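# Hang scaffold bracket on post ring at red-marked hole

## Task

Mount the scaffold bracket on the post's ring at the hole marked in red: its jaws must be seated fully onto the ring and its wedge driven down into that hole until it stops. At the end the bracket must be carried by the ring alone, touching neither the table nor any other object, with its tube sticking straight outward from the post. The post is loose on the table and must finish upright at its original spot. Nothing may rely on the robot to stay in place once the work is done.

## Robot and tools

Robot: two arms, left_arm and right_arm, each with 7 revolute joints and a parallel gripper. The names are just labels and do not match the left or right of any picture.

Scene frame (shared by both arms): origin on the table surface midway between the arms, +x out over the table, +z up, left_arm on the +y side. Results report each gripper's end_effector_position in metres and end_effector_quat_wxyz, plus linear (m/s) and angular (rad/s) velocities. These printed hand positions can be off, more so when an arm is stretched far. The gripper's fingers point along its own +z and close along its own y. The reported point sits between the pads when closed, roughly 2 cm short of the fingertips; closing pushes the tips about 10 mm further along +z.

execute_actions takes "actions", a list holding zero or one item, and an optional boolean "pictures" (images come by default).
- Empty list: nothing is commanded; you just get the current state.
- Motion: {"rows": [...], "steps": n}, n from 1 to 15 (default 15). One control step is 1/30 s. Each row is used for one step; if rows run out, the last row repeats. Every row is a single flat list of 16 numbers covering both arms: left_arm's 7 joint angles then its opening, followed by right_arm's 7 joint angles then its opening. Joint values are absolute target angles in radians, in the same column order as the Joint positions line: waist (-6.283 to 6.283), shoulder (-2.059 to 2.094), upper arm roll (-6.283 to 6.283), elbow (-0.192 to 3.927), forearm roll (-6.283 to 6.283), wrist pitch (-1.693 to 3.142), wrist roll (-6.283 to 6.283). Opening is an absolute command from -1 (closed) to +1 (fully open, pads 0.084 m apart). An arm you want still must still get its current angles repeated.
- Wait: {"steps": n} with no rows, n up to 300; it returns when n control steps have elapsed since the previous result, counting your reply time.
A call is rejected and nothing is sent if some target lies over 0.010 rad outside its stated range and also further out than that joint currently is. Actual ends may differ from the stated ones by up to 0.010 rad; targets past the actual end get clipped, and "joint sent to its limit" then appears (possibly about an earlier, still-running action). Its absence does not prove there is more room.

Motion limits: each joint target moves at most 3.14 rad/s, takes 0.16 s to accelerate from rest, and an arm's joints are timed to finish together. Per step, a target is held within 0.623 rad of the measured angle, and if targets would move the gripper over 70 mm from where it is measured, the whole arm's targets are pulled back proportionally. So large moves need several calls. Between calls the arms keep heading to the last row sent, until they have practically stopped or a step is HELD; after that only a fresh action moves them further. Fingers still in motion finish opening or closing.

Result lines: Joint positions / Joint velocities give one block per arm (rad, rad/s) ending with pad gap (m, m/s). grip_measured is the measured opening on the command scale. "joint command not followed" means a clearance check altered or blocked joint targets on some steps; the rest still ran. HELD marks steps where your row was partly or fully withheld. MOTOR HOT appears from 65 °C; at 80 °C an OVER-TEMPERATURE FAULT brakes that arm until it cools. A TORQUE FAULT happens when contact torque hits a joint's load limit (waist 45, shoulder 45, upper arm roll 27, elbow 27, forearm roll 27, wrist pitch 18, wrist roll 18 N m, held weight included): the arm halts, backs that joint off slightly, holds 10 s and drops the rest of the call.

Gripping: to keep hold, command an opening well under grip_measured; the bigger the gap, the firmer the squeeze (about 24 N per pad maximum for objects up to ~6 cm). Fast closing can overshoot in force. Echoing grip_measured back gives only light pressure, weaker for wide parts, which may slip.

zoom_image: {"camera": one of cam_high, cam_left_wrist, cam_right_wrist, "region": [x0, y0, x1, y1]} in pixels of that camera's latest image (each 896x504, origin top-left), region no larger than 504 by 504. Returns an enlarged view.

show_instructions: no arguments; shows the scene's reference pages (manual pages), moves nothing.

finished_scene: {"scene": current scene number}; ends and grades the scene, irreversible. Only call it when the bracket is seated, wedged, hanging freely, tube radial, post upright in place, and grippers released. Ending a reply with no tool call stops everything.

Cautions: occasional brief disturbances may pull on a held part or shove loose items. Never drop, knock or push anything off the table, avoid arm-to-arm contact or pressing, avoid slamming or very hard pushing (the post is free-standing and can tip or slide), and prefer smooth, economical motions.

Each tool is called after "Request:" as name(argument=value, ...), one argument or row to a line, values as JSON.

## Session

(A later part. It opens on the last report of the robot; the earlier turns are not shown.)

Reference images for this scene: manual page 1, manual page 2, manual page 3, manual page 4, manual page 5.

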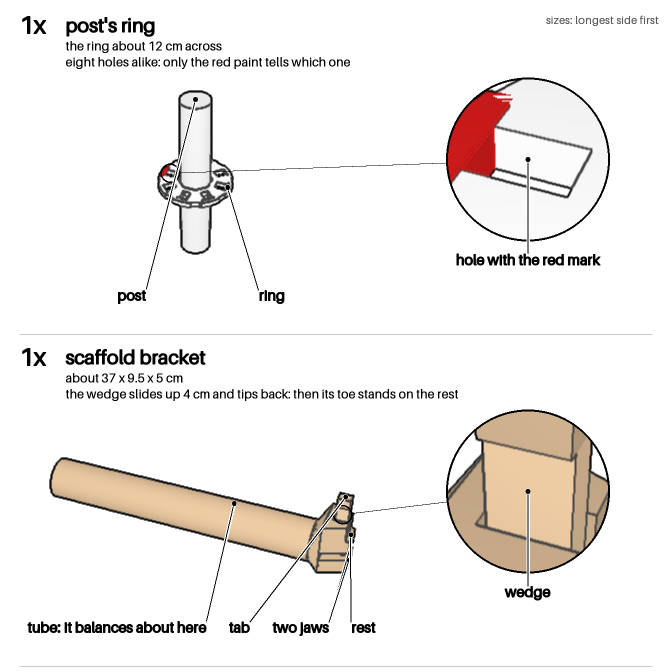

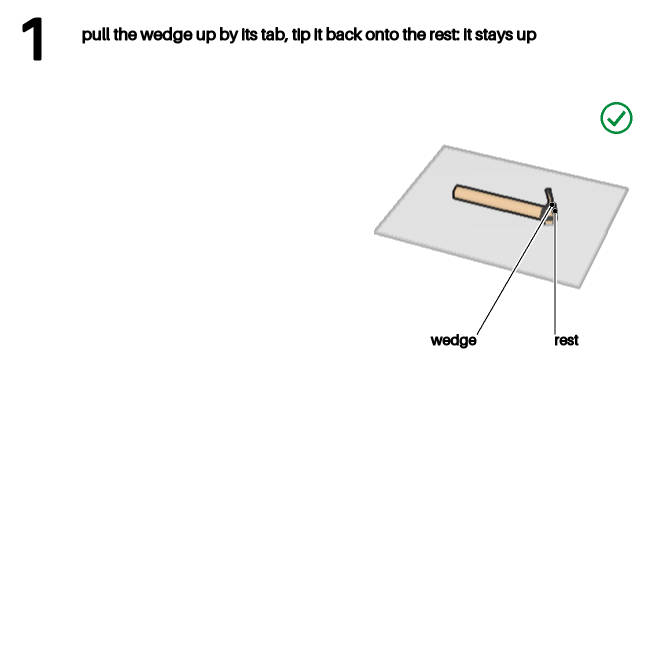

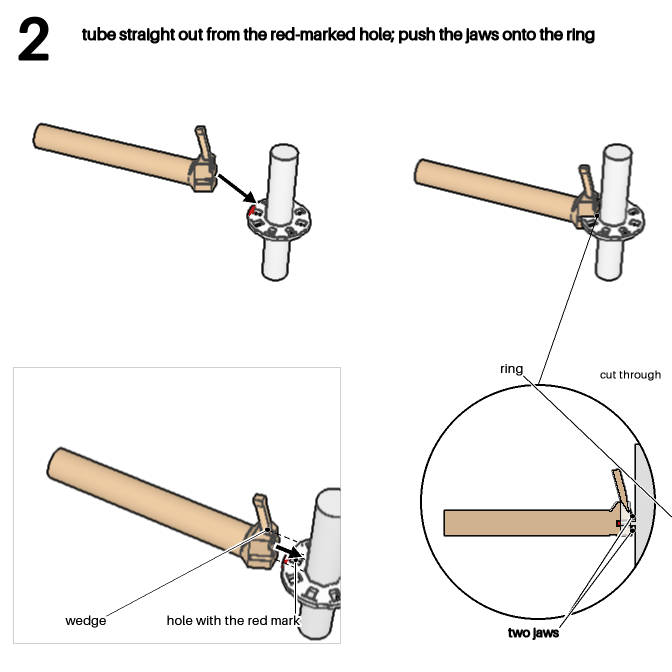

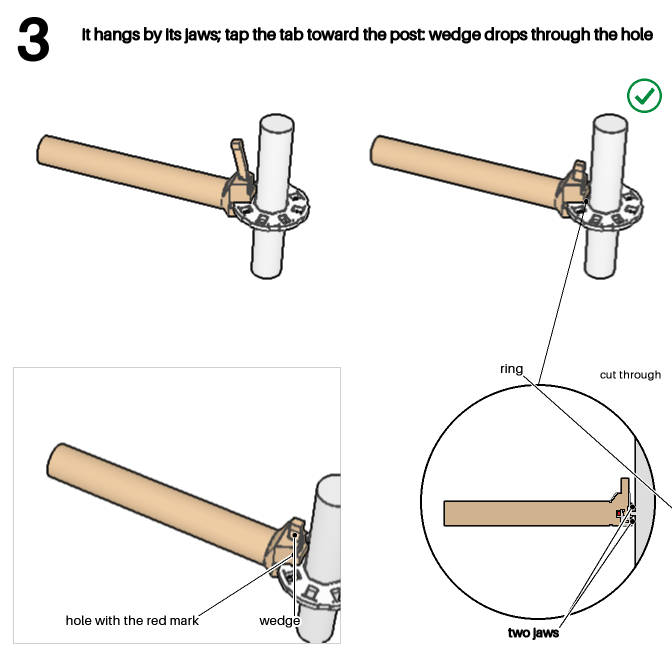

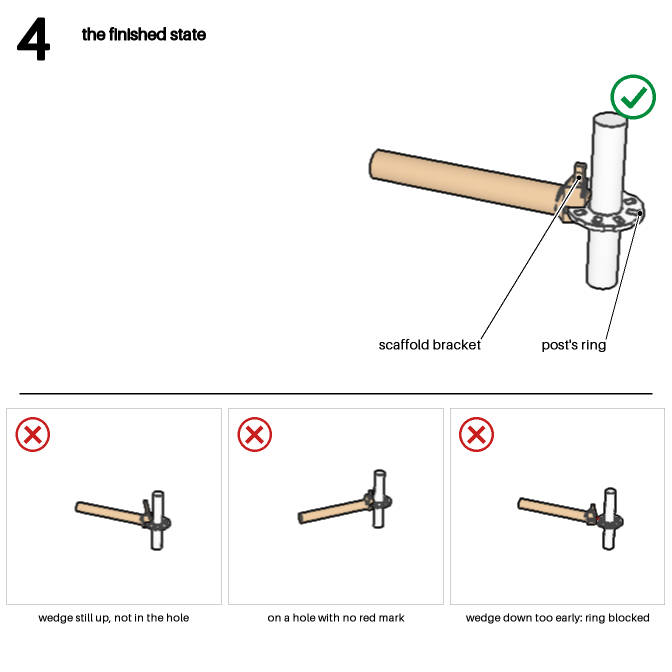

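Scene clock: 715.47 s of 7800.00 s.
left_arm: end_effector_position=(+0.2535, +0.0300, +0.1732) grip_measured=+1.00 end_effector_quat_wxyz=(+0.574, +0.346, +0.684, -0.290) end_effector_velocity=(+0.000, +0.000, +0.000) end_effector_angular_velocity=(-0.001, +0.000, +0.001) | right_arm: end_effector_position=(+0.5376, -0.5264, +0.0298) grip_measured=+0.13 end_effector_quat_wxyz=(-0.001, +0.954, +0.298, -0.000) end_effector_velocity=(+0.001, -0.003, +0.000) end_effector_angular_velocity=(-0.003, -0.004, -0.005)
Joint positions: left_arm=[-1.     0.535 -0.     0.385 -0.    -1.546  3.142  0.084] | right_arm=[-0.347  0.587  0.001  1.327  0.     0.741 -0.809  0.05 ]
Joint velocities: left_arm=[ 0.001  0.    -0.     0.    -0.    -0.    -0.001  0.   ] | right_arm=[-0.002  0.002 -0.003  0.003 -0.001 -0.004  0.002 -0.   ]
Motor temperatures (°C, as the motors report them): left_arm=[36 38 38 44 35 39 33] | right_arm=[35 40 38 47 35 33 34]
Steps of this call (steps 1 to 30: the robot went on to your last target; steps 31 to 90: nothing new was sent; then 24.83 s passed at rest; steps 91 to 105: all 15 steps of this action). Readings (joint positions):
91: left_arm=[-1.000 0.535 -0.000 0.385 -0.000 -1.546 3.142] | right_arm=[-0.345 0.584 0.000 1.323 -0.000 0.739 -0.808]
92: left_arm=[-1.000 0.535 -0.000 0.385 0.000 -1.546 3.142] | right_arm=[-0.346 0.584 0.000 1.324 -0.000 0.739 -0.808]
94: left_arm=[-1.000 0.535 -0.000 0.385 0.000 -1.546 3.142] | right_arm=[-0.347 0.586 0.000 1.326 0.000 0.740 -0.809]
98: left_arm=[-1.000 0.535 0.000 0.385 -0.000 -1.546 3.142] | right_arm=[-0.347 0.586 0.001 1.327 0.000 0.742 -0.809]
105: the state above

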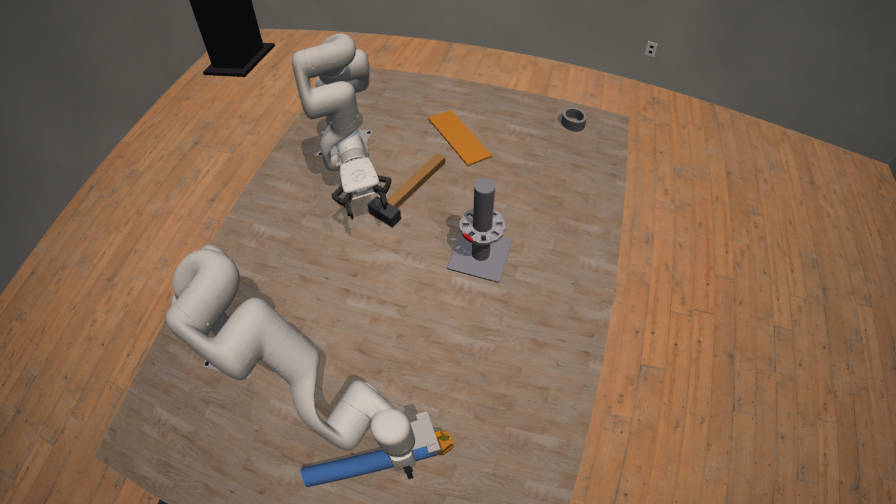

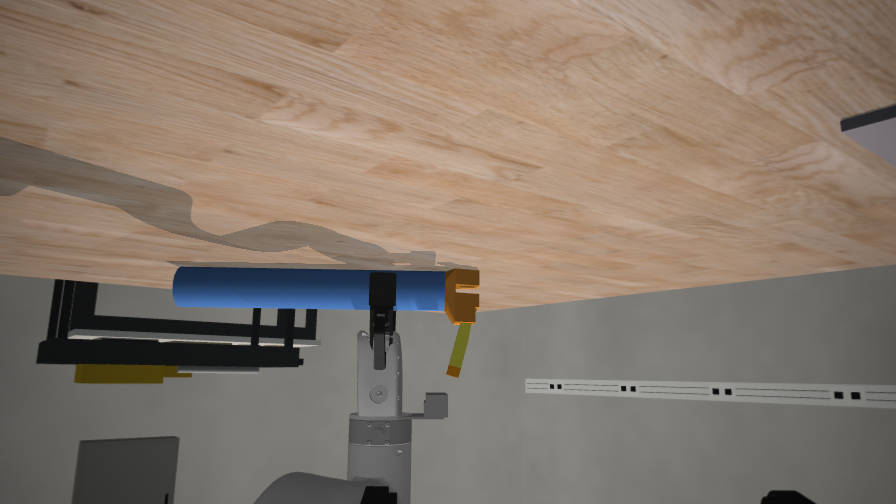

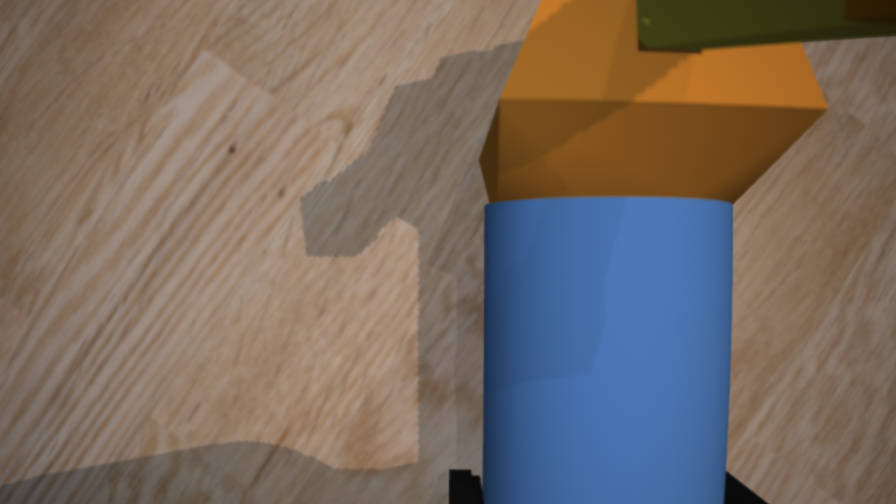

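Request:
execute_actions(
  actions=[
    {"rows": [[-0.98, 0.5352, 0, 0.3852, 0, -1.5462, 3.1416, 1, -0.3472, 0.5861, 0, 1.328, 0, 0.7419, -0.8094, -1], [-0.96, 0.5352, 0, 0.3852, 0, -1.5462, 3.1416, 1, -0.3472, 0.5838, 0, 1.3285, 0, 0.7447, -0.8094, -1], [-0.94, 0.5352, 0, 0.3852, 0, -1.5462, 3.1416, 1, -0.3472, 0.5799, 0, 1.3294, 0, 0.7494, -0.8094, -1], [-0.92, 0.5352, 0, 0.3852, 0, -1.5462, 3.1416, 1, -0.3472, 0.5746, 0, 1.3305, 0, 0.7559, -0.8094, -1], [-0.9, 0.5352, 0, 0.3852, 0, -1.5462, 3.1416, 1, -0.3472, 0.568, 0, 1.332, 0, 0.764, -0.8094, -1], [-0.88, 0.5352, 0, 0.3852, 0, -1.5462, 3.1416, 1, -0.3472, 0.5601, 0, 1.3338, 0, 0.7737, -0.8094, -1], [-0.86, 0.5352, 0, 0.3852, 0, -1.5462, 3.1416, 1, -0.3465, 0.5511, 0, 1.3358, 0, 0.7847, -0.8091, -1], [-0.84, 0.5352, 0, 0.3852, 0, -1.5462, 3.1416, 1, -0.3444, 0.5411, 0, 1.338, 0, 0.7969, -0.8082, -1], [-0.82, 0.5352, 0, 0.3852, 0, -1.5462, 3.1416, 1, -0.341, 0.5303, 0, 1.3404, 0, 0.8101, -0.8067, -1], [-0.8, 0.5352, 0, 0.3852, 0, -1.5462, 3.1416, 1, -0.3363, 0.519, 0, 1.343, 0, 0.824, -0.8046, -1], [-0.78, 0.5352, 0, 0.3852, 0, -1.5462, 3.1416, 1, -0.3302, 0.5073, 0, 1.3456, 0, 0.8383, -0.8019, -1], [-0.76, 0.5352, 0, 0.3852, 0, -1.5462, 3.1416, 1, -0.3227, 0.4953, 0, 1.3483, 0, 0.853, -0.7986, -1], [-0.74, 0.5352, 0, 0.3852, 0, -1.5462, 3.1416, 1, -0.314, 0.4833, 0, 1.3509, 0, 0.8676, -0.7947, -1], [-0.72, 0.5352, 0, 0.3852, 0, -1.5462, 3.1416, 1, -0.3041, 0.4716, 0, 1.3535, 0, 0.8819, -0.7903, -1], [-0.7, 0.5352, 0, 0.3852, 0, -1.5462, 3.1416, 1, -0.2929, 0.4603, 0, 1.3561, 0, 0.8958, -0.7853, -1]], "steps": 15},
  ],
  pictures=false,
)

Request:
execute_actions(
  actions=[
    {"rows": [[-0.68, 0.5352, 0, 0.3852, 0, -1.5462, 3.1416, 1, -0.2805, 0.4495, 0, 1.3585, 0, 0.909, -0.7799, -1], [-0.665, 0.5352, 0, 0.3852, 0, -1.5462, 3.1416, 1, -0.267, 0.4395, 0, 1.3607, 0, 0.9212, -0.7739, -1], [-0.665, 0.5352, 0, 0.3852, 0, -1.5462, 3.1416, 1, -0.2523, 0.4305, 0, 1.3627, 0, 0.9322, -0.7674, -1], [-0.665, 0.5352, 0, 0.3852, 0, -1.5462, 3.1416, 1, -0.2367, 0.4226, 0, 1.3645, 0, 0.9419, -0.7605, -1], [-0.665, 0.5352, 0, 0.3852, 0, -1.5462, 3.1416, 1, -0.22, 0.416, 0, 1.366, 0, 0.95, -0.7531, -1], [-0.665, 0.5352, 0, 0.3852, 0, -1.5462, 3.1416, 1, -0.2024, 0.4107, 0, 1.3671, 0, 0.9565, -0.7453, -1], [-0.665, 0.5352, 0, 0.3852, 0, -1.5462, 3.1416, 1, -0.1839, 0.4068, 0, 1.368, 0, 0.9612, -0.7371, -1], [-0.665, 0.5352, 0, 0.3852, 0, -1.5462, 3.1416, 1, -0.1646, 0.4045, 0, 1.3685, 0, 0.964, -0.7286, -1], [-0.665, 0.5352, 0, 0.3852, 0, -1.5462, 3.1416, 1, -0.1445, 0.4037, 0, 1.3687, 0, 0.965, -0.7197, -1], [-0.665, 0.5352, 0, 0.3852, 0, -1.5462, 3.1416, 1, -0.1237, 0.4037, 0, 1.3687, 0, 0.965, -0.7105, -1], [-0.665, 0.5352, 0, 0.3852, 0, -1.5462, 3.1416, 1, -0.1023, 0.4037, 0, 1.3687, 0, 0.965, -0.701, -1], [-0.665, 0.5352, 0, 0.3852, 0, -1.5462, 3.1416, 1, -0.0804, 0.4037, 0, 1.3687, 0, 0.965, -0.6913, -1], [-0.665, 0.5352, 0, 0.3852, 0, -1.5462, 3.1416, 1, -0.058, 0.4037, 0, 1.3687, 0, 0.965, -0.6814, -1], [-0.665, 0.5352, 0, 0.3852, 0, -1.5462, 3.1416, 1, -0.0352, 0.4037, 0, 1.3687, 0, 0.965, -0.6713, -1], [-0.665, 0.5352, 0, 0.3852, 0, -1.5462, 3.1416, 1, -0.0121, 0.4037, 0, 1.3687, 0, 0.965, -0.6611, -1]], "steps": 15},
  ],
  pictures=false,
)

Request:
execute_actions(
  actions=[
    {"rows": [[-0.665, 0.5352, 0, 0.3852, 0, -1.5462, 3.1416, 1, 0.0112, 0.4037, 0, 1.3687, 0, 0.965, -0.6507, -1], [-0.665, 0.5352, 0, 0.3852, 0, -1.5462, 3.1416, 1, 0.0347, 0.4037, 0, 1.3687, 0, 0.965, -0.6403, -1], [-0.665, 0.5352, 0, 0.3852, 0, -1.5462, 3.1416, 1, 0.0583, 0.4037, 0, 1.3687, 0, 0.965, -0.6299, -1], [-0.665, 0.5352, 0, 0.3852, 0, -1.5462, 3.1416, 1, 0.0818, 0.4037, 0, 1.3687, 0, 0.965, -0.6195, -1], [-0.665, 0.5352, 0, 0.3852, 0, -1.5462, 3.1416, 1, 0.1053, 0.4037, 0, 1.3687, 0, 0.965, -0.6091, -1], [-0.665, 0.5352, 0, 0.3852, 0, -1.5462, 3.1416, 1, 0.1286, 0.4037, 0, 1.3687, 0, 0.965, -0.5987, -1], [-0.665, 0.5352, 0, 0.3852, 0, -1.5462, 3.1416, 1, 0.1517, 0.4037, 0, 1.3687, 0, 0.965, -0.5885, -1], [-0.665, 0.5352, 0, 0.3852, 0, -1.5462, 3.1416, 1, 0.1745, 0.4037, 0, 1.3687, 0, 0.965, -0.5784, -1], [-0.665, 0.5352, 0, 0.3852, 0, -1.5462, 3.1416, 1, 0.1969, 0.4037, 0, 1.3687, 0, 0.965, -0.5685, -1], [-0.665, 0.5352, 0, 0.3852, 0, -1.5462, 3.1416, 1, 0.2188, 0.4037, 0, 1.3687, 0, 0.965, -0.5588, -1], [-0.665, 0.5352, 0, 0.3852, 0, -1.5462, 3.1416, 1, 0.2402, 0.4037, 0, 1.3687, 0, 0.965, -0.5493, -1], [-0.665, 0.5352, 0, 0.3852, 0, -1.5462, 3.1416, 1, 0.261, 0.4037, 0, 1.3687, 0, 0.965, -0.5401, -1], [-0.665, 0.5352, 0, 0.3852, 0, -1.5462, 3.1416, 1, 0.2811, 0.4037, 0, 1.3687, 0, 0.965, -0.5312, -1], [-0.665, 0.5352, 0, 0.3852, 0, -1.5462, 3.1416, 1, 0.3004, 0.4037, 0, 1.3687, 0, 0.965, -0.5227, -1], [-0.665, 0.5352, 0, 0.3852, 0, -1.5462, 3.1416, 1, 0.3189, 0.4037, 0, 1.3687, 0, 0.965, -0.5145, -1]], "steps": 15},
  ],
  pictures=false,
)

Request:
execute_actions(
  actions=[
    {"rows": [[-0.665, 0.5352, 0, 0.3852, 0, -1.5462, 3.1416, 1, 0.3365, 0.4037, 0, 1.3687, 0, 0.965, -0.5067, -1], [-0.665, 0.5352, 0, 0.3852, 0, -1.5462, 3.1416, 1, 0.3532, 0.4037, 0, 1.3687, 0, 0.965, -0.4993, -1], [-0.665, 0.5352, 0, 0.3852, 0, -1.5462, 3.1416, 1, 0.3688, 0.4037, 0, 1.3687, 0, 0.965, -0.4924, -1], [-0.665, 0.5352, 0, 0.3852, 0, -1.5462, 3.1416, 1, 0.3835, 0.4037, 0, 1.3687, 0, 0.965, -0.4859, -1], [-0.665, 0.5352, 0, 0.3852, 0, -1.5462, 3.1416, 1, 0.397, 0.4037, 0, 1.3687, 0, 0.965, -0.4799, -1], [-0.665, 0.5352, 0, 0.3852, 0, -1.5462, 3.1416, 1, 0.4094, 0.4037, 0, 1.3687, 0, 0.965, -0.4745, -1], [-0.665, 0.5352, 0, 0.3852, 0, -1.5462, 3.1416, 1, 0.4206, 0.4037, 0, 1.3687, 0, 0.965, -0.4695, -1], [-0.665, 0.5352, 0, 0.3852, 0, -1.5462, 3.1416, 1, 0.4305, 0.4037, 0, 1.3687, 0, 0.965, -0.4651, -1], [-0.665, 0.5352, 0, 0.3852, 0, -1.5462, 3.1416, 1, 0.4392, 0.4037, 0, 1.3687, 0, 0.965, -0.4612, -1], [-0.665, 0.5352, 0, 0.3852, 0, -1.5462, 3.1416, 1, 0.4467, 0.4037, 0, 1.3687, 0, 0.965, -0.4579, -1], [-0.665, 0.5352, 0, 0.3852, 0, -1.5462, 3.1416, 1, 0.4528, 0.4037, 0, 1.3687, 0, 0.965, -0.4552, -1], [-0.665, 0.5352, 0, 0.3852, 0, -1.5462, 3.1416, 1, 0.4575, 0.4037, 0, 1.3687, 0, 0.965, -0.4531, -1], [-0.665, 0.5352, 0, 0.3852, 0, -1.5462, 3.1416, 1, 0.4609, 0.4037, 0, 1.3687, 0, 0.965, -0.4516, -1], [-0.665, 0.5352, 0, 0.3852, 0, -1.5462, 3.1416, 1, 0.463, 0.4037, 0, 1.3687, 0, 0.965, -0.4507, -1], [-0.665, 0.5352, 0, 0.3852, 0, -1.5462, 3.1416, 1, 0.4637, 0.4037, 0, 1.3687, 0, 0.965, -0.4504, -1]], "steps": 15},
  ],
  pictures=false,
)

Request:
execute_actions(
  actions=[
    {"steps": 12},
  ],
)

Scene clock: 809.20 s of 7800.00 s.
left_arm: end_effector_position=(+0.3335, +0.1043, +0.1732) grip_measured=+1.00 end_effector_quat_wxyz=(+0.603, +0.266, +0.718, -0.223) end_effector_velocity=(+0.185, +0.216, -0.000) end_effector_angular_velocity=(-0.000, +0.001, +0.592) | right_arm: end_effector_position=(+0.5408, -0.5156, +0.0793) grip_measured=+0.13 end_effector_quat_wxyz=(+0.001, +0.953, +0.303, +0.001) end_effector_velocity=(+0.020, +0.132, +0.198) end_effector_angular_velocity=(-0.000, -0.018, +0.133)
Joint positions: left_arm=[-0.773  0.535  0.     0.385 -0.    -1.546  3.142  0.084] | right_arm=[-0.324  0.5   -0.002  1.348 -0.     0.846 -0.799  0.05 ]
Joint velocities: left_arm=[ 0.593 -0.    -0.002 -0.001 -0.     0.     0.     0.   ] | right_arm=[ 0.226 -0.348  0.007  0.079 -0.001  0.41   0.1   -0.   ]
Motor temperatures (°C, as the motors report them): left_arm=[36 38 38 44 35 39 33] | right_arm=[35 41 38 48 35 33 34]
Steps of this call (steps 1 to 15: the robot went on to your last target; steps 16 to 90: nothing new was sent; then 90.23 s passed at rest; steps 91 to 105: all 15 steps of this action). Readings (joint positions):
91: left_arm=[-1.000 0.535 -0.000 0.385 0.000 -1.546 3.142] | right_arm=[-0.347 0.587 -0.000 1.328 -0.000 0.741 -0.809]
92: left_arm=[-0.997 0.535 -0.001 0.385 0.000 -1.546 3.142] | right_arm=[-0.347 0.587 -0.000 1.328 -0.000 0.741 -0.809]
94: left_arm=[-0.978 0.535 -0.002 0.385 0.000 -1.546 3.142] | right_arm=[-0.347 0.585 -0.000 1.327 -0.000 0.745 -0.809]
98: left_arm=[-0.909 0.535 0.000 0.385 -0.000 -1.546 3.142] | right_arm=[-0.347 0.572 -0.001 1.326 -0.000 0.768 -0.809]
105: the state above

Scene clock: 809.70 s of 7800.00 s.
left_arm: end_effector_position=(+0.3645, +0.1446, +0.1732) grip_measured=+1.00 end_effector_quat_wxyz=(+0.614, +0.227, +0.732, -0.191) end_effector_velocity=(+0.003, +0.004, +0.000) end_effector_angular_velocity=(+0.000, -0.001, +0.009) | right_arm: end_effector_position=(+0.5434, -0.3836, +0.1316) grip_measured=+0.13 end_effector_quat_wxyz=(-0.000, +0.931, +0.364, -0.001) end_effector_velocity=(-0.026, +0.363, -0.002) end_effector_angular_velocity=(-0.001, +0.027, +0.364)
Joint positions: left_arm=[-0.666  0.535 -0.     0.385  0.    -1.546  3.142  0.084] | right_arm=[-0.093  0.406  0.     1.368  0.     0.963 -0.697  0.05 ]
Joint velocities: left_arm=[ 0.008 -0.     0.001  0.    -0.    -0.    -0.     0.   ] | right_arm=[ 0.641 -0.004  0.003 -0.007 -0.001  0.024  0.281 -0.   ]
Motor temperatures (°C, as the motors report them): left_arm=[36 38 38 44 35 39 33] | right_arm=[35 41 38 48 35 33 34]
Steps of this call (steps 1 to 15: all 15 steps of this action). Readings (joint positions):
1: left_arm=[-0.753 0.535 0.000 0.385 -0.000 -1.546 3.142] | right_arm=[-0.316 0.488 -0.001 1.351 -0.000 0.860 -0.795]
2: left_arm=[-0.733 0.535 0.000 0.385 -0.000 -1.546 3.142] | right_arm=[-0.306 0.477 -0.001 1.353 -0.000 0.874 -0.791]
4: left_arm=[-0.697 0.535 0.001 0.385 -0.000 -1.546 3.142] | right_arm=[-0.283 0.455 -0.000 1.357 -0.000 0.900 -0.781]
8: left_arm=[-0.671 0.535 0.000 0.385 -0.000 -1.546 3.142] | right_arm=[-0.226 0.422 0.001 1.365 0.000 0.941 -0.756]
15: the state above

Scene clock: 810.20 s of 7800.00 s.
left_arm: end_effector_position=(+0.3649, +0.1453, +0.1732) grip_measured=+1.00 end_effector_quat_wxyz=(+0.614, +0.227, +0.732, -0.190) end_effector_velocity=(+0.000, +0.000, -0.000) end_effector_angular_velocity=(+0.000, -0.000, +0.001) | right_arm: end_effector_position=(+0.5039, -0.1947, +0.1362) grip_measured=+0.13 end_effector_quat_wxyz=(-0.000, +0.892, +0.452, +0.004) end_effector_velocity=(-0.131, +0.343, +0.018) end_effector_angular_velocity=(+0.023, -0.034, +0.368)
Joint positions: left_arm=[-0.665  0.535 -0.     0.385  0.    -1.546  3.142  0.084] | right_arm=[ 0.246  0.402  0.003  1.373  0.     0.963 -0.547  0.05 ]
Joint velocities: left_arm=[ 0.    -0.     0.001 -0.     0.     0.    -0.     0.   ] | right_arm=[ 0.635 -0.019  0.011  0.016  0.002 -0.005  0.276 -0.   ]
Motor temperatures (°C, as the motors report them): left_arm=[36 38 38 44 35 39 33] | right_arm=[35 41 38 48 35 33 34]
Steps of this call (steps 1 to 15: all 15 steps of this action). Readings (joint positions):
1: left_arm=[-0.666 0.535 -0.000 0.385 0.000 -1.546 3.142] | right_arm=[-0.072 0.406 0.000 1.368 0.000 0.964 -0.688]
2: left_arm=[-0.666 0.535 -0.000 0.385 0.000 -1.546 3.142] | right_arm=[-0.050 0.406 0.001 1.367 0.000 0.964 -0.678]
4: left_arm=[-0.665 0.535 -0.000 0.385 0.000 -1.546 3.142] | right_arm=[-0.004 0.405 0.000 1.367 -0.000 0.965 -0.658]
8: left_arm=[-0.665 0.535 -0.000 0.385 0.000 -1.546 3.142] | right_arm=[0.087 0.406 -0.001 1.364 -0.000 0.967 -0.617]
15: the state above

Scene clock: 810.70 s of 7800.00 s.
left_arm: end_effector_position=(+0.3649, +0.1453, +0.1732) grip_measured=+1.00 end_effector_quat_wxyz=(+0.614, +0.227, +0.732, -0.190) end_effector_velocity=(-0.000, +0.000, -0.000) end_effector_angular_velocity=(+0.001, +0.001, +0.000) | right_arm: end_effector_position=(+0.4475, -0.0947, +0.1332) grip_measured=+0.13 end_effector_quat_wxyz=(-0.000, +0.865, +0.501, +0.000) end_effector_velocity=(-0.044, +0.061, -0.003) end_effector_angular_velocity=(-0.007, +0.007, +0.073)
Joint positions: left_arm=[-0.665  0.535 -0.     0.385  0.    -1.546  3.142  0.084] | right_arm=[ 0.452  0.403  0.001  1.369  0.     0.965 -0.456  0.05 ]
Joint velocities: left_arm=[ 0.     0.     0.    -0.001  0.    -0.     0.     0.   ] | right_arm=[ 0.137  0.003 -0.003 -0.004 -0.     0.003  0.061 -0.   ]
Motor temperatures (°C, as the motors report them): left_arm=[36 38 38 44 35 39 33] | right_arm=[35 41 38 48 35 33 34]
Steps of this call (steps 1 to 15: all 15 steps of this action). Readings (joint positions):
1: left_arm=[-0.665 0.535 -0.000 0.385 0.000 -1.546 3.142] | right_arm=[0.267 0.401 0.003 1.373 0.001 0.963 -0.538]
2: left_arm=[-0.665 0.535 -0.000 0.385 0.000 -1.546 3.142] | right_arm=[0.287 0.401 0.003 1.372 0.000 0.963 -0.530]
4: left_arm=[-0.665 0.535 -0.000 0.385 0.000 -1.546 3.142] | right_arm=[0.324 0.403 0.002 1.370 0.000 0.964 -0.513]
8: left_arm=[-0.665 0.535 -0.000 0.385 0.000 -1.546 3.142] | right_arm=[0.386 0.404 0.000 1.368 0.000 0.965 -0.485]
15: the state above

Scene clock: 811.10 s of 7800.00 s.
left_arm: end_effector_position=(+0.3649, +0.1453, +0.1732) grip_measured=+1.00 end_effector_quat_wxyz=(+0.614, +0.227, +0.732, -0.190) end_effector_velocity=(-0.001, -0.000, -0.000) end_effector_angular_velocity=(+0.000, +0.001, -0.001) | right_arm: end_effector_position=(+0.4442, -0.0901, +0.1330) grip_measured=+0.13 end_effector_quat_wxyz=(+0.000, +0.864, +0.503, +0.000) end_effector_velocity=(-0.006, +0.009, -0.001) end_effector_angular_velocity=(+0.004, +0.005, +0.014)
Joint positions: left_arm=[-0.665  0.535 -0.     0.385  0.    -1.546  3.142  0.084] | right_arm=[ 0.463  0.404 -0.001  1.369 -0.     0.965 -0.45   0.05 ]
Joint velocities: left_arm=[-0.     0.    -0.001 -0.001  0.    -0.     0.     0.   ] | right_arm=[ 0.008  0.001  0.011 -0.001  0.002 -0.001  0.003 -0.   ]
Motor temperatures (°C, as the motors report them): left_arm=[36 38 38 44 35 39 33] | right_arm=[35 41 38 48 35 33 34]
Steps of this call (steps 1 to 12: the robot went on to your last target). Readings (joint positions):
1: left_arm=[-0.665 0.535 -0.000 0.385 0.000 -1.546 3.142] | right_arm=[0.456 0.404 0.001 1.369 0.000 0.965 -0.454]
2: left_arm=[-0.665 0.535 -0.000 0.385 -0.000 -1.546 3.142] | right_arm=[0.458 0.404 0.000 1.369 0.000 0.965 -0.453]
4: left_arm=[-0.665 0.535 -0.000 0.385 0.000 -1.546 3.142] | right_arm=[0.461 0.404 -0.001 1.369 -0.000 0.965 -0.452]
8: left_arm=[-0.665 0.535 -0.000 0.385 0.000 -1.546 3.142] | right_arm=[0.462 0.404 -0.002 1.369 -0.000 0.965 -0.451]
12: the state above

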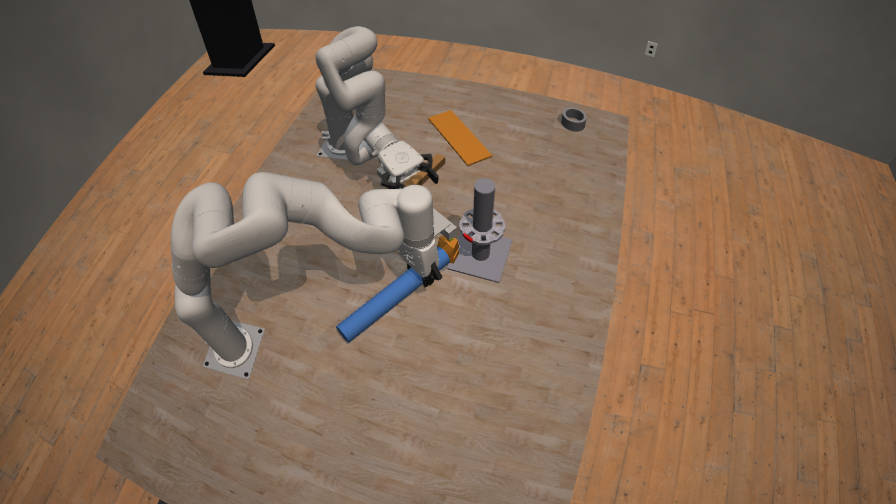

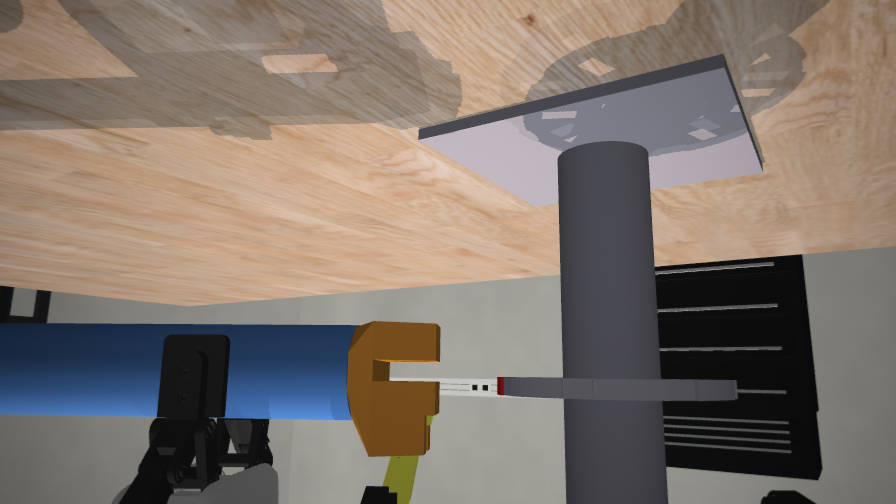

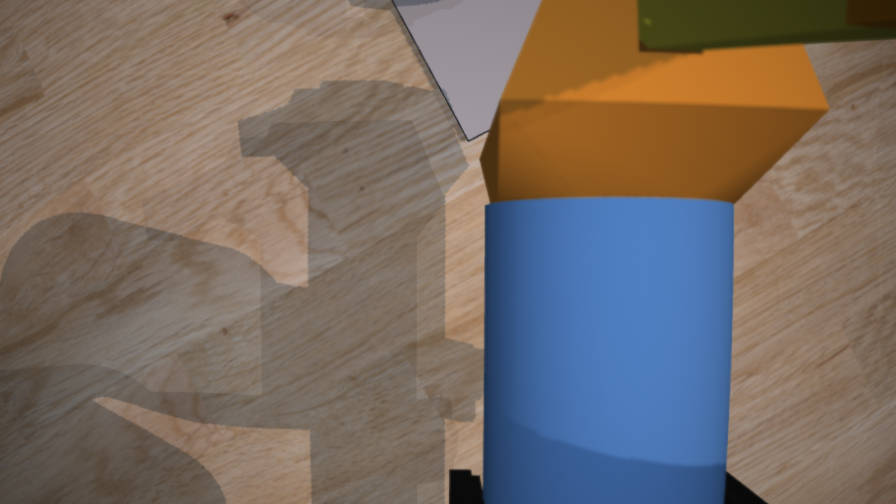

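Request:
zoom_image(
  camera="cam_left_wrist",
  region=[340, 310, 580, 470],
)

Region (340, 310, 580, 470) of cam_left_wrist's 896x504 image, scaled by 2.100, with more detail than that image has.

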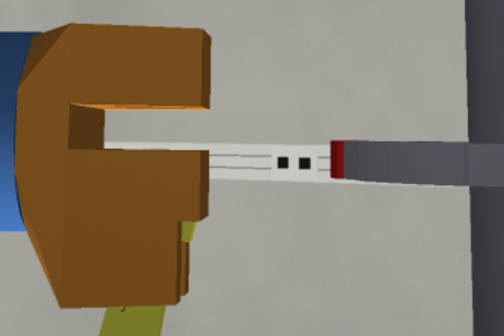

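Request:
execute_actions(
  actions=[
    {"rows": [[-0.665, 0.5352, 0, 0.3852, 0, -1.5462, 3.1416, 1, 0.4639, 0.4042, 0, 1.3698, 0, 0.9655, -0.4502, -1], [-0.665, 0.5352, 0, 0.3852, 0, -1.5462, 3.1416, 1, 0.4643, 0.4058, 0, 1.3729, 0, 0.9671, -0.4498, -1], [-0.665, 0.5352, 0, 0.3852, 0, -1.5462, 3.1416, 1, 0.4651, 0.4084, 0, 1.378, 0, 0.9696, -0.449, -1], [-0.665, 0.5352, 0, 0.3852, 0, -1.5462, 3.1416, 1, 0.4662, 0.4119, 0, 1.3848, 0, 0.9729, -0.4479, -1], [-0.665, 0.5352, 0, 0.3852, 0, -1.5462, 3.1416, 1, 0.4675, 0.4161, 0, 1.3931, 0, 0.977, -0.4467, -1], [-0.665, 0.5352, 0, 0.3852, 0, -1.5462, 3.1416, 1, 0.4689, 0.4208, 0, 1.4024, 0, 0.9816, -0.4453, -1], [-0.665, 0.5352, 0, 0.3852, 0, -1.5462, 3.1416, 1, 0.4704, 0.4258, 0, 1.4123, 0, 0.9865, -0.4437, -1], [-0.665, 0.5352, 0, 0.3852, 0, -1.5462, 3.1416, 1, 0.472, 0.431, 0, 1.4225, 0, 0.9915, -0.4422, -1], [-0.665, 0.5352, 0, 0.3852, 0, -1.5462, 3.1416, 1, 0.4735, 0.436, 0, 1.4324, 0, 0.9964, -0.4406, -1], [-0.665, 0.5352, 0, 0.3852, 0, -1.5462, 3.1416, 1, 0.475, 0.4408, 0, 1.4418, 0, 1.001, -0.4392, -1], [-0.665, 0.5352, 0, 0.3852, 0, -1.5462, 3.1416, 1, 0.4762, 0.4449, 0, 1.45, 0, 1.0051, -0.438, -1], [-0.665, 0.5352, 0, 0.3852, 0, -1.5462, 3.1416, 1, 0.4773, 0.4484, 0, 1.4568, 0, 1.0084, -0.4369, -1], [-0.665, 0.5352, 0, 0.3852, 0, -1.5462, 3.1416, 1, 0.4781, 0.451, 0, 1.4619, 0, 1.0109, -0.4361, -1], [-0.665, 0.5352, 0, 0.3852, 0, -1.5462, 3.1416, 1, 0.4785, 0.4526, 0, 1.465, 0, 1.0125, -0.4357, -1], [-0.665, 0.5352, 0, 0.3852, 0, -1.5462, 3.1416, 1, 0.4787, 0.4531, 0, 1.4661, 0, 1.013, -0.4355, -1]], "steps": 15},
  ],
  pictures=false,
)

Request:
execute_actions(
  actions=[
    {"steps": 15},
  ],
)

Request:
zoom_image(
  camera="cam_left_wrist",
  region=[380, 320, 560, 440],
)

Scene clock: 865.43 s of 7800.00 s.
left_arm: end_effector_position=(+0.3649, +0.1453, +0.1732) grip_measured=+1.00 end_effector_quat_wxyz=(+0.614, +0.227, +0.732, -0.190) end_effector_velocity=(+0.000, +0.001, -0.000) end_effector_angular_velocity=(+0.001, +0.000, +0.002) | right_arm: end_effector_position=(+0.4521, -0.0742, +0.1395) grip_measured=+0.13 end_effector_quat_wxyz=(-0.000, +0.864, +0.504, +0.000) end_effector_velocity=(+0.015, +0.031, +0.013) end_effector_angular_velocity=(+0.001, -0.001, +0.003)
Joint positions: left_arm=[-0.665  0.535  0.     0.385 -0.    -1.546  3.142  0.084] | right_arm=[ 0.477  0.446  0.001  1.452  0.     1.005 -0.438  0.05 ]
Joint velocities: left_arm=[ 0.    -0.     0.001 -0.001 -0.001 -0.    -0.     0.   ] | right_arm=[ 0.027  0.085  0.001  0.168 -0.     0.082  0.025  0.   ]
Motor temperatures (°C, as the motors report them): left_arm=[36 38 38 44 35 39 33] | right_arm=[35 42 38 52 35 33 34]
Steps of this call (steps 1 to 30: the robot went on to your last target; steps 31 to 90: nothing new was sent; then 50.83 s passed at rest; steps 91 to 105: all 15 steps of this action). Readings (joint positions):
91: left_arm=[-0.665 0.535 -0.000 0.385 -0.000 -1.546 3.142] | right_arm=[0.464 0.404 -0.000 1.369 -0.000 0.965 -0.450]
92: left_arm=[-0.665 0.535 -0.000 0.385 0.000 -1.546 3.142] | right_arm=[0.464 0.404 -0.000 1.369 -0.000 0.965 -0.450]
94: left_arm=[-0.665 0.535 -0.000 0.385 -0.000 -1.546 3.142] | right_arm=[0.464 0.405 -0.000 1.372 -0.000 0.967 -0.450]
98: left_arm=[-0.665 0.535 0.000 0.385 0.000 -1.546 3.142] | right_arm=[0.467 0.417 -0.000 1.394 -0.000 0.978 -0.447]
105: the state above

Scene clock: 865.93 s of 7800.00 s.
left_arm: end_effector_position=(+0.3649, +0.1453, +0.1732) grip_measured=+1.00 end_effector_quat_wxyz=(+0.614, +0.227, +0.732, -0.190) end_effector_velocity=(+0.000, +0.000, -0.000) end_effector_angular_velocity=(+0.001, +0.000, +0.000) | right_arm: end_effector_position=(+0.4535, -0.0721, +0.1404) grip_measured=+0.13 end_effector_quat_wxyz=(-0.000, +0.864, +0.504, -0.000) end_effector_velocity=(+0.000, +0.001, +0.001) end_effector_angular_velocity=(+0.002, -0.001, +0.004)
Joint positions: left_arm=[-0.665  0.535 -0.     0.385 -0.    -1.546  3.142  0.084] | right_arm=[ 0.479  0.453  0.     1.466  0.     1.013 -0.436  0.05 ]
Joint velocities: left_arm=[ 0.001  0.    -0.    -0.001  0.     0.     0.001 -0.   ] | right_arm=[ 0.001 -0.001 -0.     0.001  0.001  0.    -0.003 -0.   ]
Motor temperatures (°C, as the motors report them): left_arm=[36 38 38 44 35 39 33] | right_arm=[35 42 38 52 35 33 34]
Steps of this call (steps 1 to 15: the robot went on to your last target). Readings (joint positions):
1: left_arm=[-0.665 0.535 0.000 0.385 0.000 -1.546 3.142] | right_arm=[0.478 0.448 0.001 1.456 0.000 1.008 -0.437]
2: left_arm=[-0.665 0.535 -0.000 0.385 0.000 -1.546 3.142] | right_arm=[0.478 0.450 0.001 1.460 0.000 1.009 -0.437]
4: left_arm=[-0.665 0.535 0.000 0.385 0.000 -1.546 3.142] | right_arm=[0.478 0.452 0.000 1.463 0.000 1.011 -0.436]
8: left_arm=[-0.665 0.535 -0.000 0.385 -0.000 -1.546 3.142] | right_arm=[0.478 0.453 -0.000 1.465 -0.000 1.013 -0.436]
15: the state above

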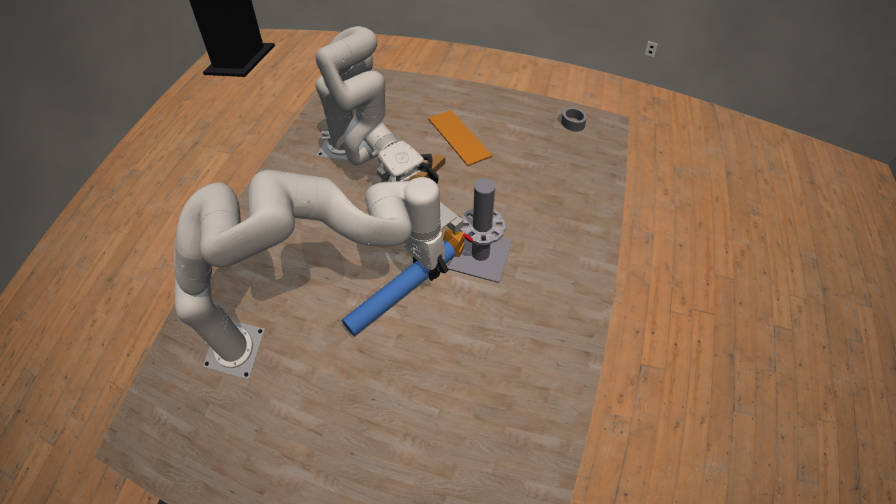

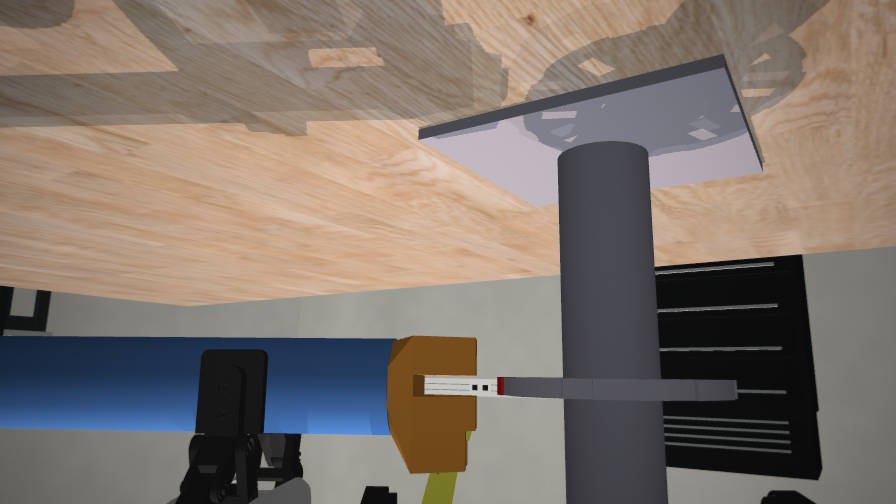

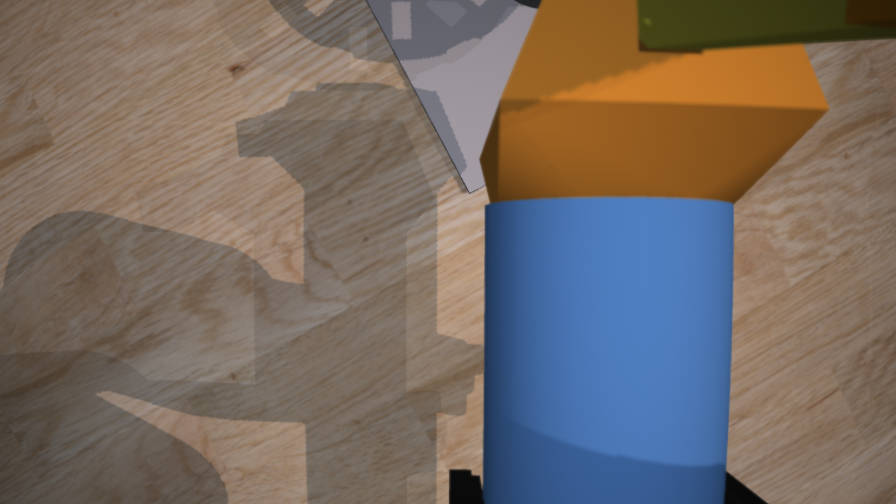

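Region (380, 320, 560, 440) of cam_left_wrist's 896x504 image, scaled by 2.800, with more detail than that image has.

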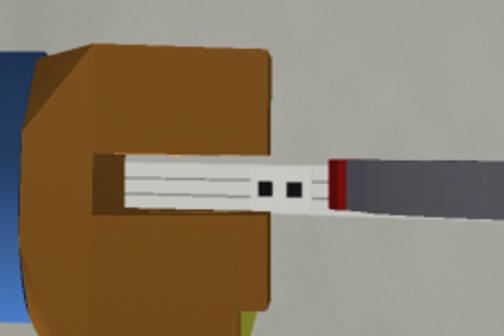

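Request:
zoom_image(
  camera="cam_right_wrist",
  region=[230, 0, 560, 230],
)

Request:
zoom_image(
  camera="cam_high",
  region=[400, 170, 540, 300],
)

Region (230, 0, 560, 230) of cam_right_wrist's 896x504 image, scaled by 1.527, with more detail than that image has; it fills the top 351 rows of this view, and the rest is white.

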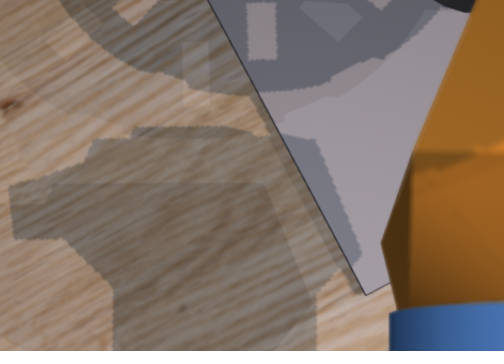

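Region (400, 170, 540, 300) of cam_high's 896x504 image, scaled by 3.600, with more detail than that image has; it fills the top 468 rows of this view, and the rest is white.

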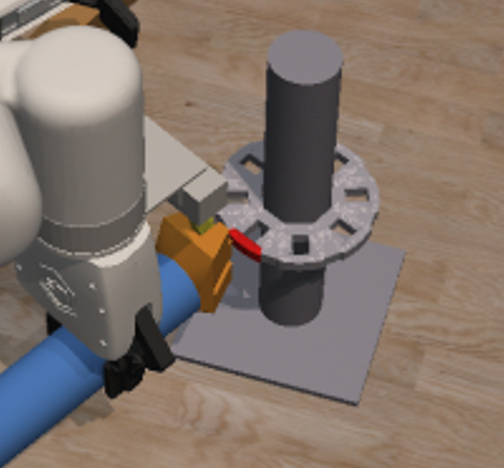

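Request:
execute_actions(
  actions=[
    {"rows": [[-0.665, 0.5352, 0, 0.3852, 0, -1.5462, 3.1416, 1, 0.4782, 0.4536, 0, 1.4668, 0, 1.0132, -0.436, -1], [-0.665, 0.5352, 0, 0.3852, 0, -1.5462, 3.1416, 1, 0.4768, 0.4549, 0, 1.4688, 0, 1.0139, -0.4374, -1], [-0.665, 0.5352, 0, 0.3852, 0, -1.5462, 3.1416, 1, 0.4746, 0.4568, 0, 1.4718, 0, 1.015, -0.4395, -1], [-0.665, 0.5352, 0, 0.3852, 0, -1.5462, 3.1416, 1, 0.4721, 0.4592, 0, 1.4754, 0, 1.0162, -0.4421, -1], [-0.665, 0.5352, 0, 0.3852, 0, -1.5462, 3.1416, 1, 0.4696, 0.4615, 0, 1.4789, 0, 1.0174, -0.4446, -1], [-0.665, 0.5352, 0, 0.3852, 0, -1.5462, 3.1416, 1, 0.4674, 0.4634, 0, 1.4819, 0, 1.0185, -0.4467, -1], [-0.665, 0.5352, 0, 0.3852, 0, -1.5462, 3.1416, 1, 0.466, 0.4647, 0, 1.4839, 0, 1.0192, -0.4481, -1], [-0.665, 0.5352, 0, 0.3852, 0, -1.5462, 3.1416, 1, 0.4655, 0.4652, 0, 1.4846, 0, 1.0194, -0.4486, -1]], "steps": 15},
  ],
  pictures=false,
)

Request:
execute_actions(
  actions=[
    {"steps": 8},
  ],
)

Request:
zoom_image(
  camera="cam_right_wrist",
  region=[230, 0, 560, 230],
)

Request:
zoom_image(
  camera="cam_left_wrist",
  region=[380, 320, 560, 440],
)

Scene clock: 909.40 s of 7800.00 s.
left_arm: end_effector_position=(+0.3649, +0.1453, +0.1732) grip_measured=+1.00 end_effector_quat_wxyz=(+0.614, +0.227, +0.732, -0.190) end_effector_velocity=(-0.000, +0.001, -0.001) end_effector_angular_velocity=(+0.002, +0.002, +0.001) | right_arm: end_effector_position=(+0.4609, -0.0764, +0.1404) grip_measured=+0.13 end_effector_quat_wxyz=(+0.000, +0.864, +0.504, -0.000) end_effector_velocity=(-0.006, +0.010, -0.000) end_effector_angular_velocity=(+0.007, +0.006, +0.021)
Joint positions: left_arm=[-0.665  0.535  0.     0.385 -0.    -1.546  3.142  0.084] | right_arm=[ 0.466  0.465 -0.     1.484 -0.     1.019 -0.448  0.05 ]
Joint velocities: left_arm=[ 0.     0.     0.    -0.002 -0.     0.     0.    -0.   ] | right_arm=[ 0.005  0.003  0.014  0.004  0.003  0.002 -0.004 -0.   ]
Motor temperatures (°C, as the motors report them): left_arm=[36 38 38 43 35 39 33] | right_arm=[35 42 38 53 35 33 34]
Steps of this call (steps 1 to 15: the robot went on to your last target; steps 16 to 90: nothing new was sent; then 39.97 s passed at rest; steps 91 to 105: all 15 steps of this action). Readings (joint positions):
91: left_arm=[-0.665 0.535 -0.000 0.385 -0.000 -1.546 3.142] | right_arm=[0.479 0.453 0.000 1.466 0.000 1.013 -0.436]
92: left_arm=[-0.665 0.535 -0.000 0.385 0.000 -1.546 3.142] | right_arm=[0.479 0.453 0.000 1.466 0.000 1.013 -0.436]
94: left_arm=[-0.665 0.535 0.000 0.385 0.000 -1.546 3.142] | right_arm=[0.477 0.454 0.000 1.468 0.000 1.014 -0.437]
98: left_arm=[-0.665 0.535 0.000 0.385 0.000 -1.546 3.142] | right_arm=[0.470 0.461 0.000 1.478 0.000 1.017 -0.444]
105: the state above

Scene clock: 909.67 s of 7800.00 s.
left_arm: end_effector_position=(+0.3649, +0.1453, +0.1732) grip_measured=+1.00 end_effector_quat_wxyz=(+0.614, +0.227, +0.732, -0.190) end_effector_velocity=(-0.000, -0.001, +0.000) end_effector_angular_velocity=(-0.001, -0.001, -0.001) | right_arm: end_effector_position=(+0.4610, -0.0764, +0.1404) grip_measured=+0.13 end_effector_quat_wxyz=(+0.000, +0.864, +0.504, +0.000) end_effector_velocity=(+0.002, -0.003, +0.000) end_effector_angular_velocity=(-0.001, -0.001, -0.004)
Joint positions: left_arm=[-0.665  0.535 -0.     0.385 -0.    -1.546  3.142  0.084] | right_arm=[ 0.466  0.465 -0.     1.485 -0.     1.019 -0.449  0.05 ]
Joint velocities: left_arm=[-0.001 -0.    -0.     0.001  0.     0.     0.     0.   ] | right_arm=[-0.002 -0.    -0.003  0.     0.     0.    -0.002  0.   ]
Motor temperatures (°C, as the motors report them): left_arm=[36 38 38 43 35 39 33] | right_arm=[35 42 38 53 35 33 34]
Steps of this call (steps 1 to 8: the robot went on to your last target). Readings (joint positions):
1: left_arm=[-0.665 0.535 -0.000 0.385 0.000 -1.546 3.142] | right_arm=[0.466 0.465 0.000 1.484 0.000 1.019 -0.448]
2: left_arm=[-0.665 0.535 -0.000 0.385 -0.000 -1.546 3.142] | right_arm=[0.466 0.465 0.001 1.484 0.000 1.019 -0.448]
4: left_arm=[-0.665 0.535 0.000 0.385 -0.000 -1.546 3.142] | right_arm=[0.466 0.465 0.001 1.484 0.000 1.019 -0.449]
8: the state above

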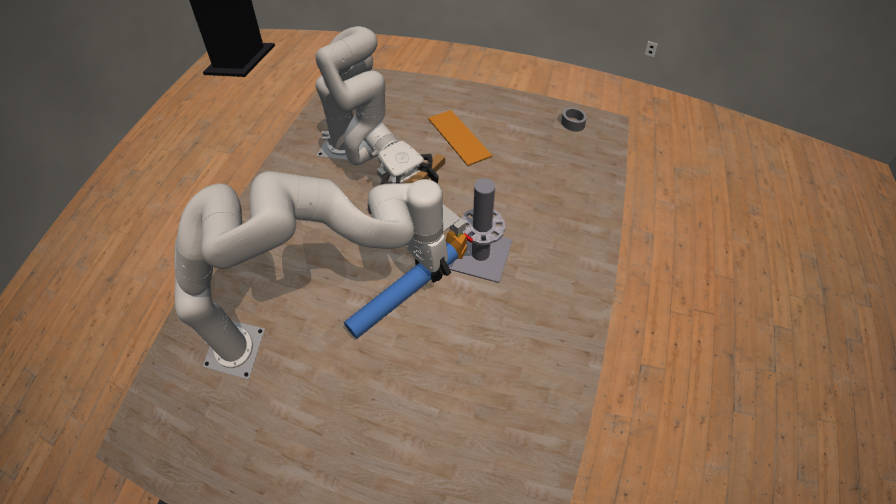

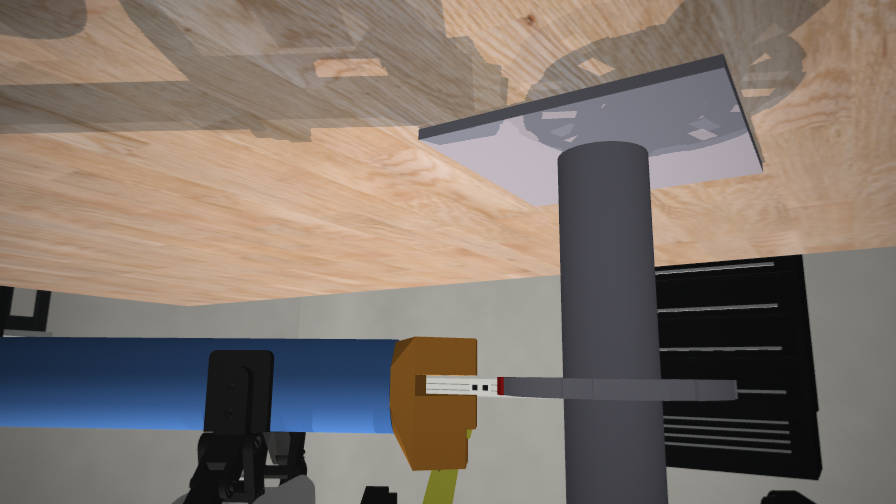

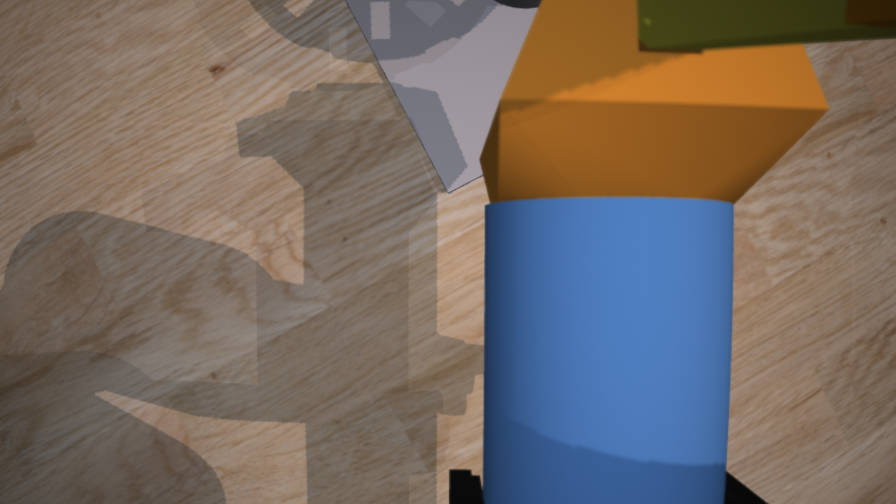

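Region (230, 0, 560, 230) of cam_right_wrist's 896x504 image, scaled by 1.527, with more detail than that image has; it fills the top 351 rows of this view, and the rest is white.

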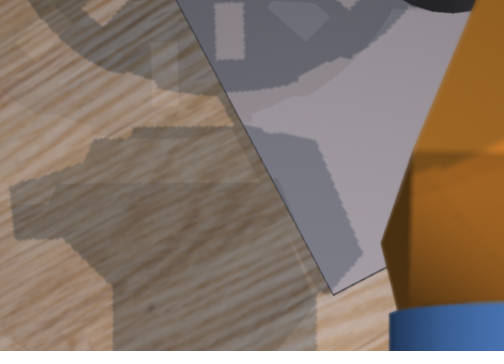

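Region (380, 320, 560, 440) of cam_left_wrist's 896x504 image, scaled by 2.800, with more detail than that image has.

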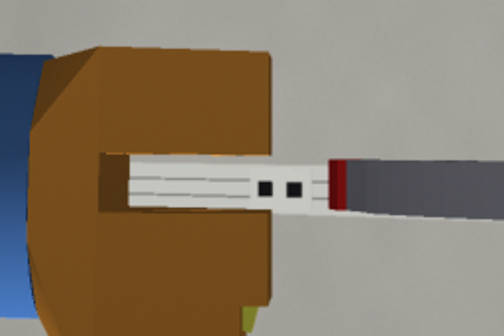

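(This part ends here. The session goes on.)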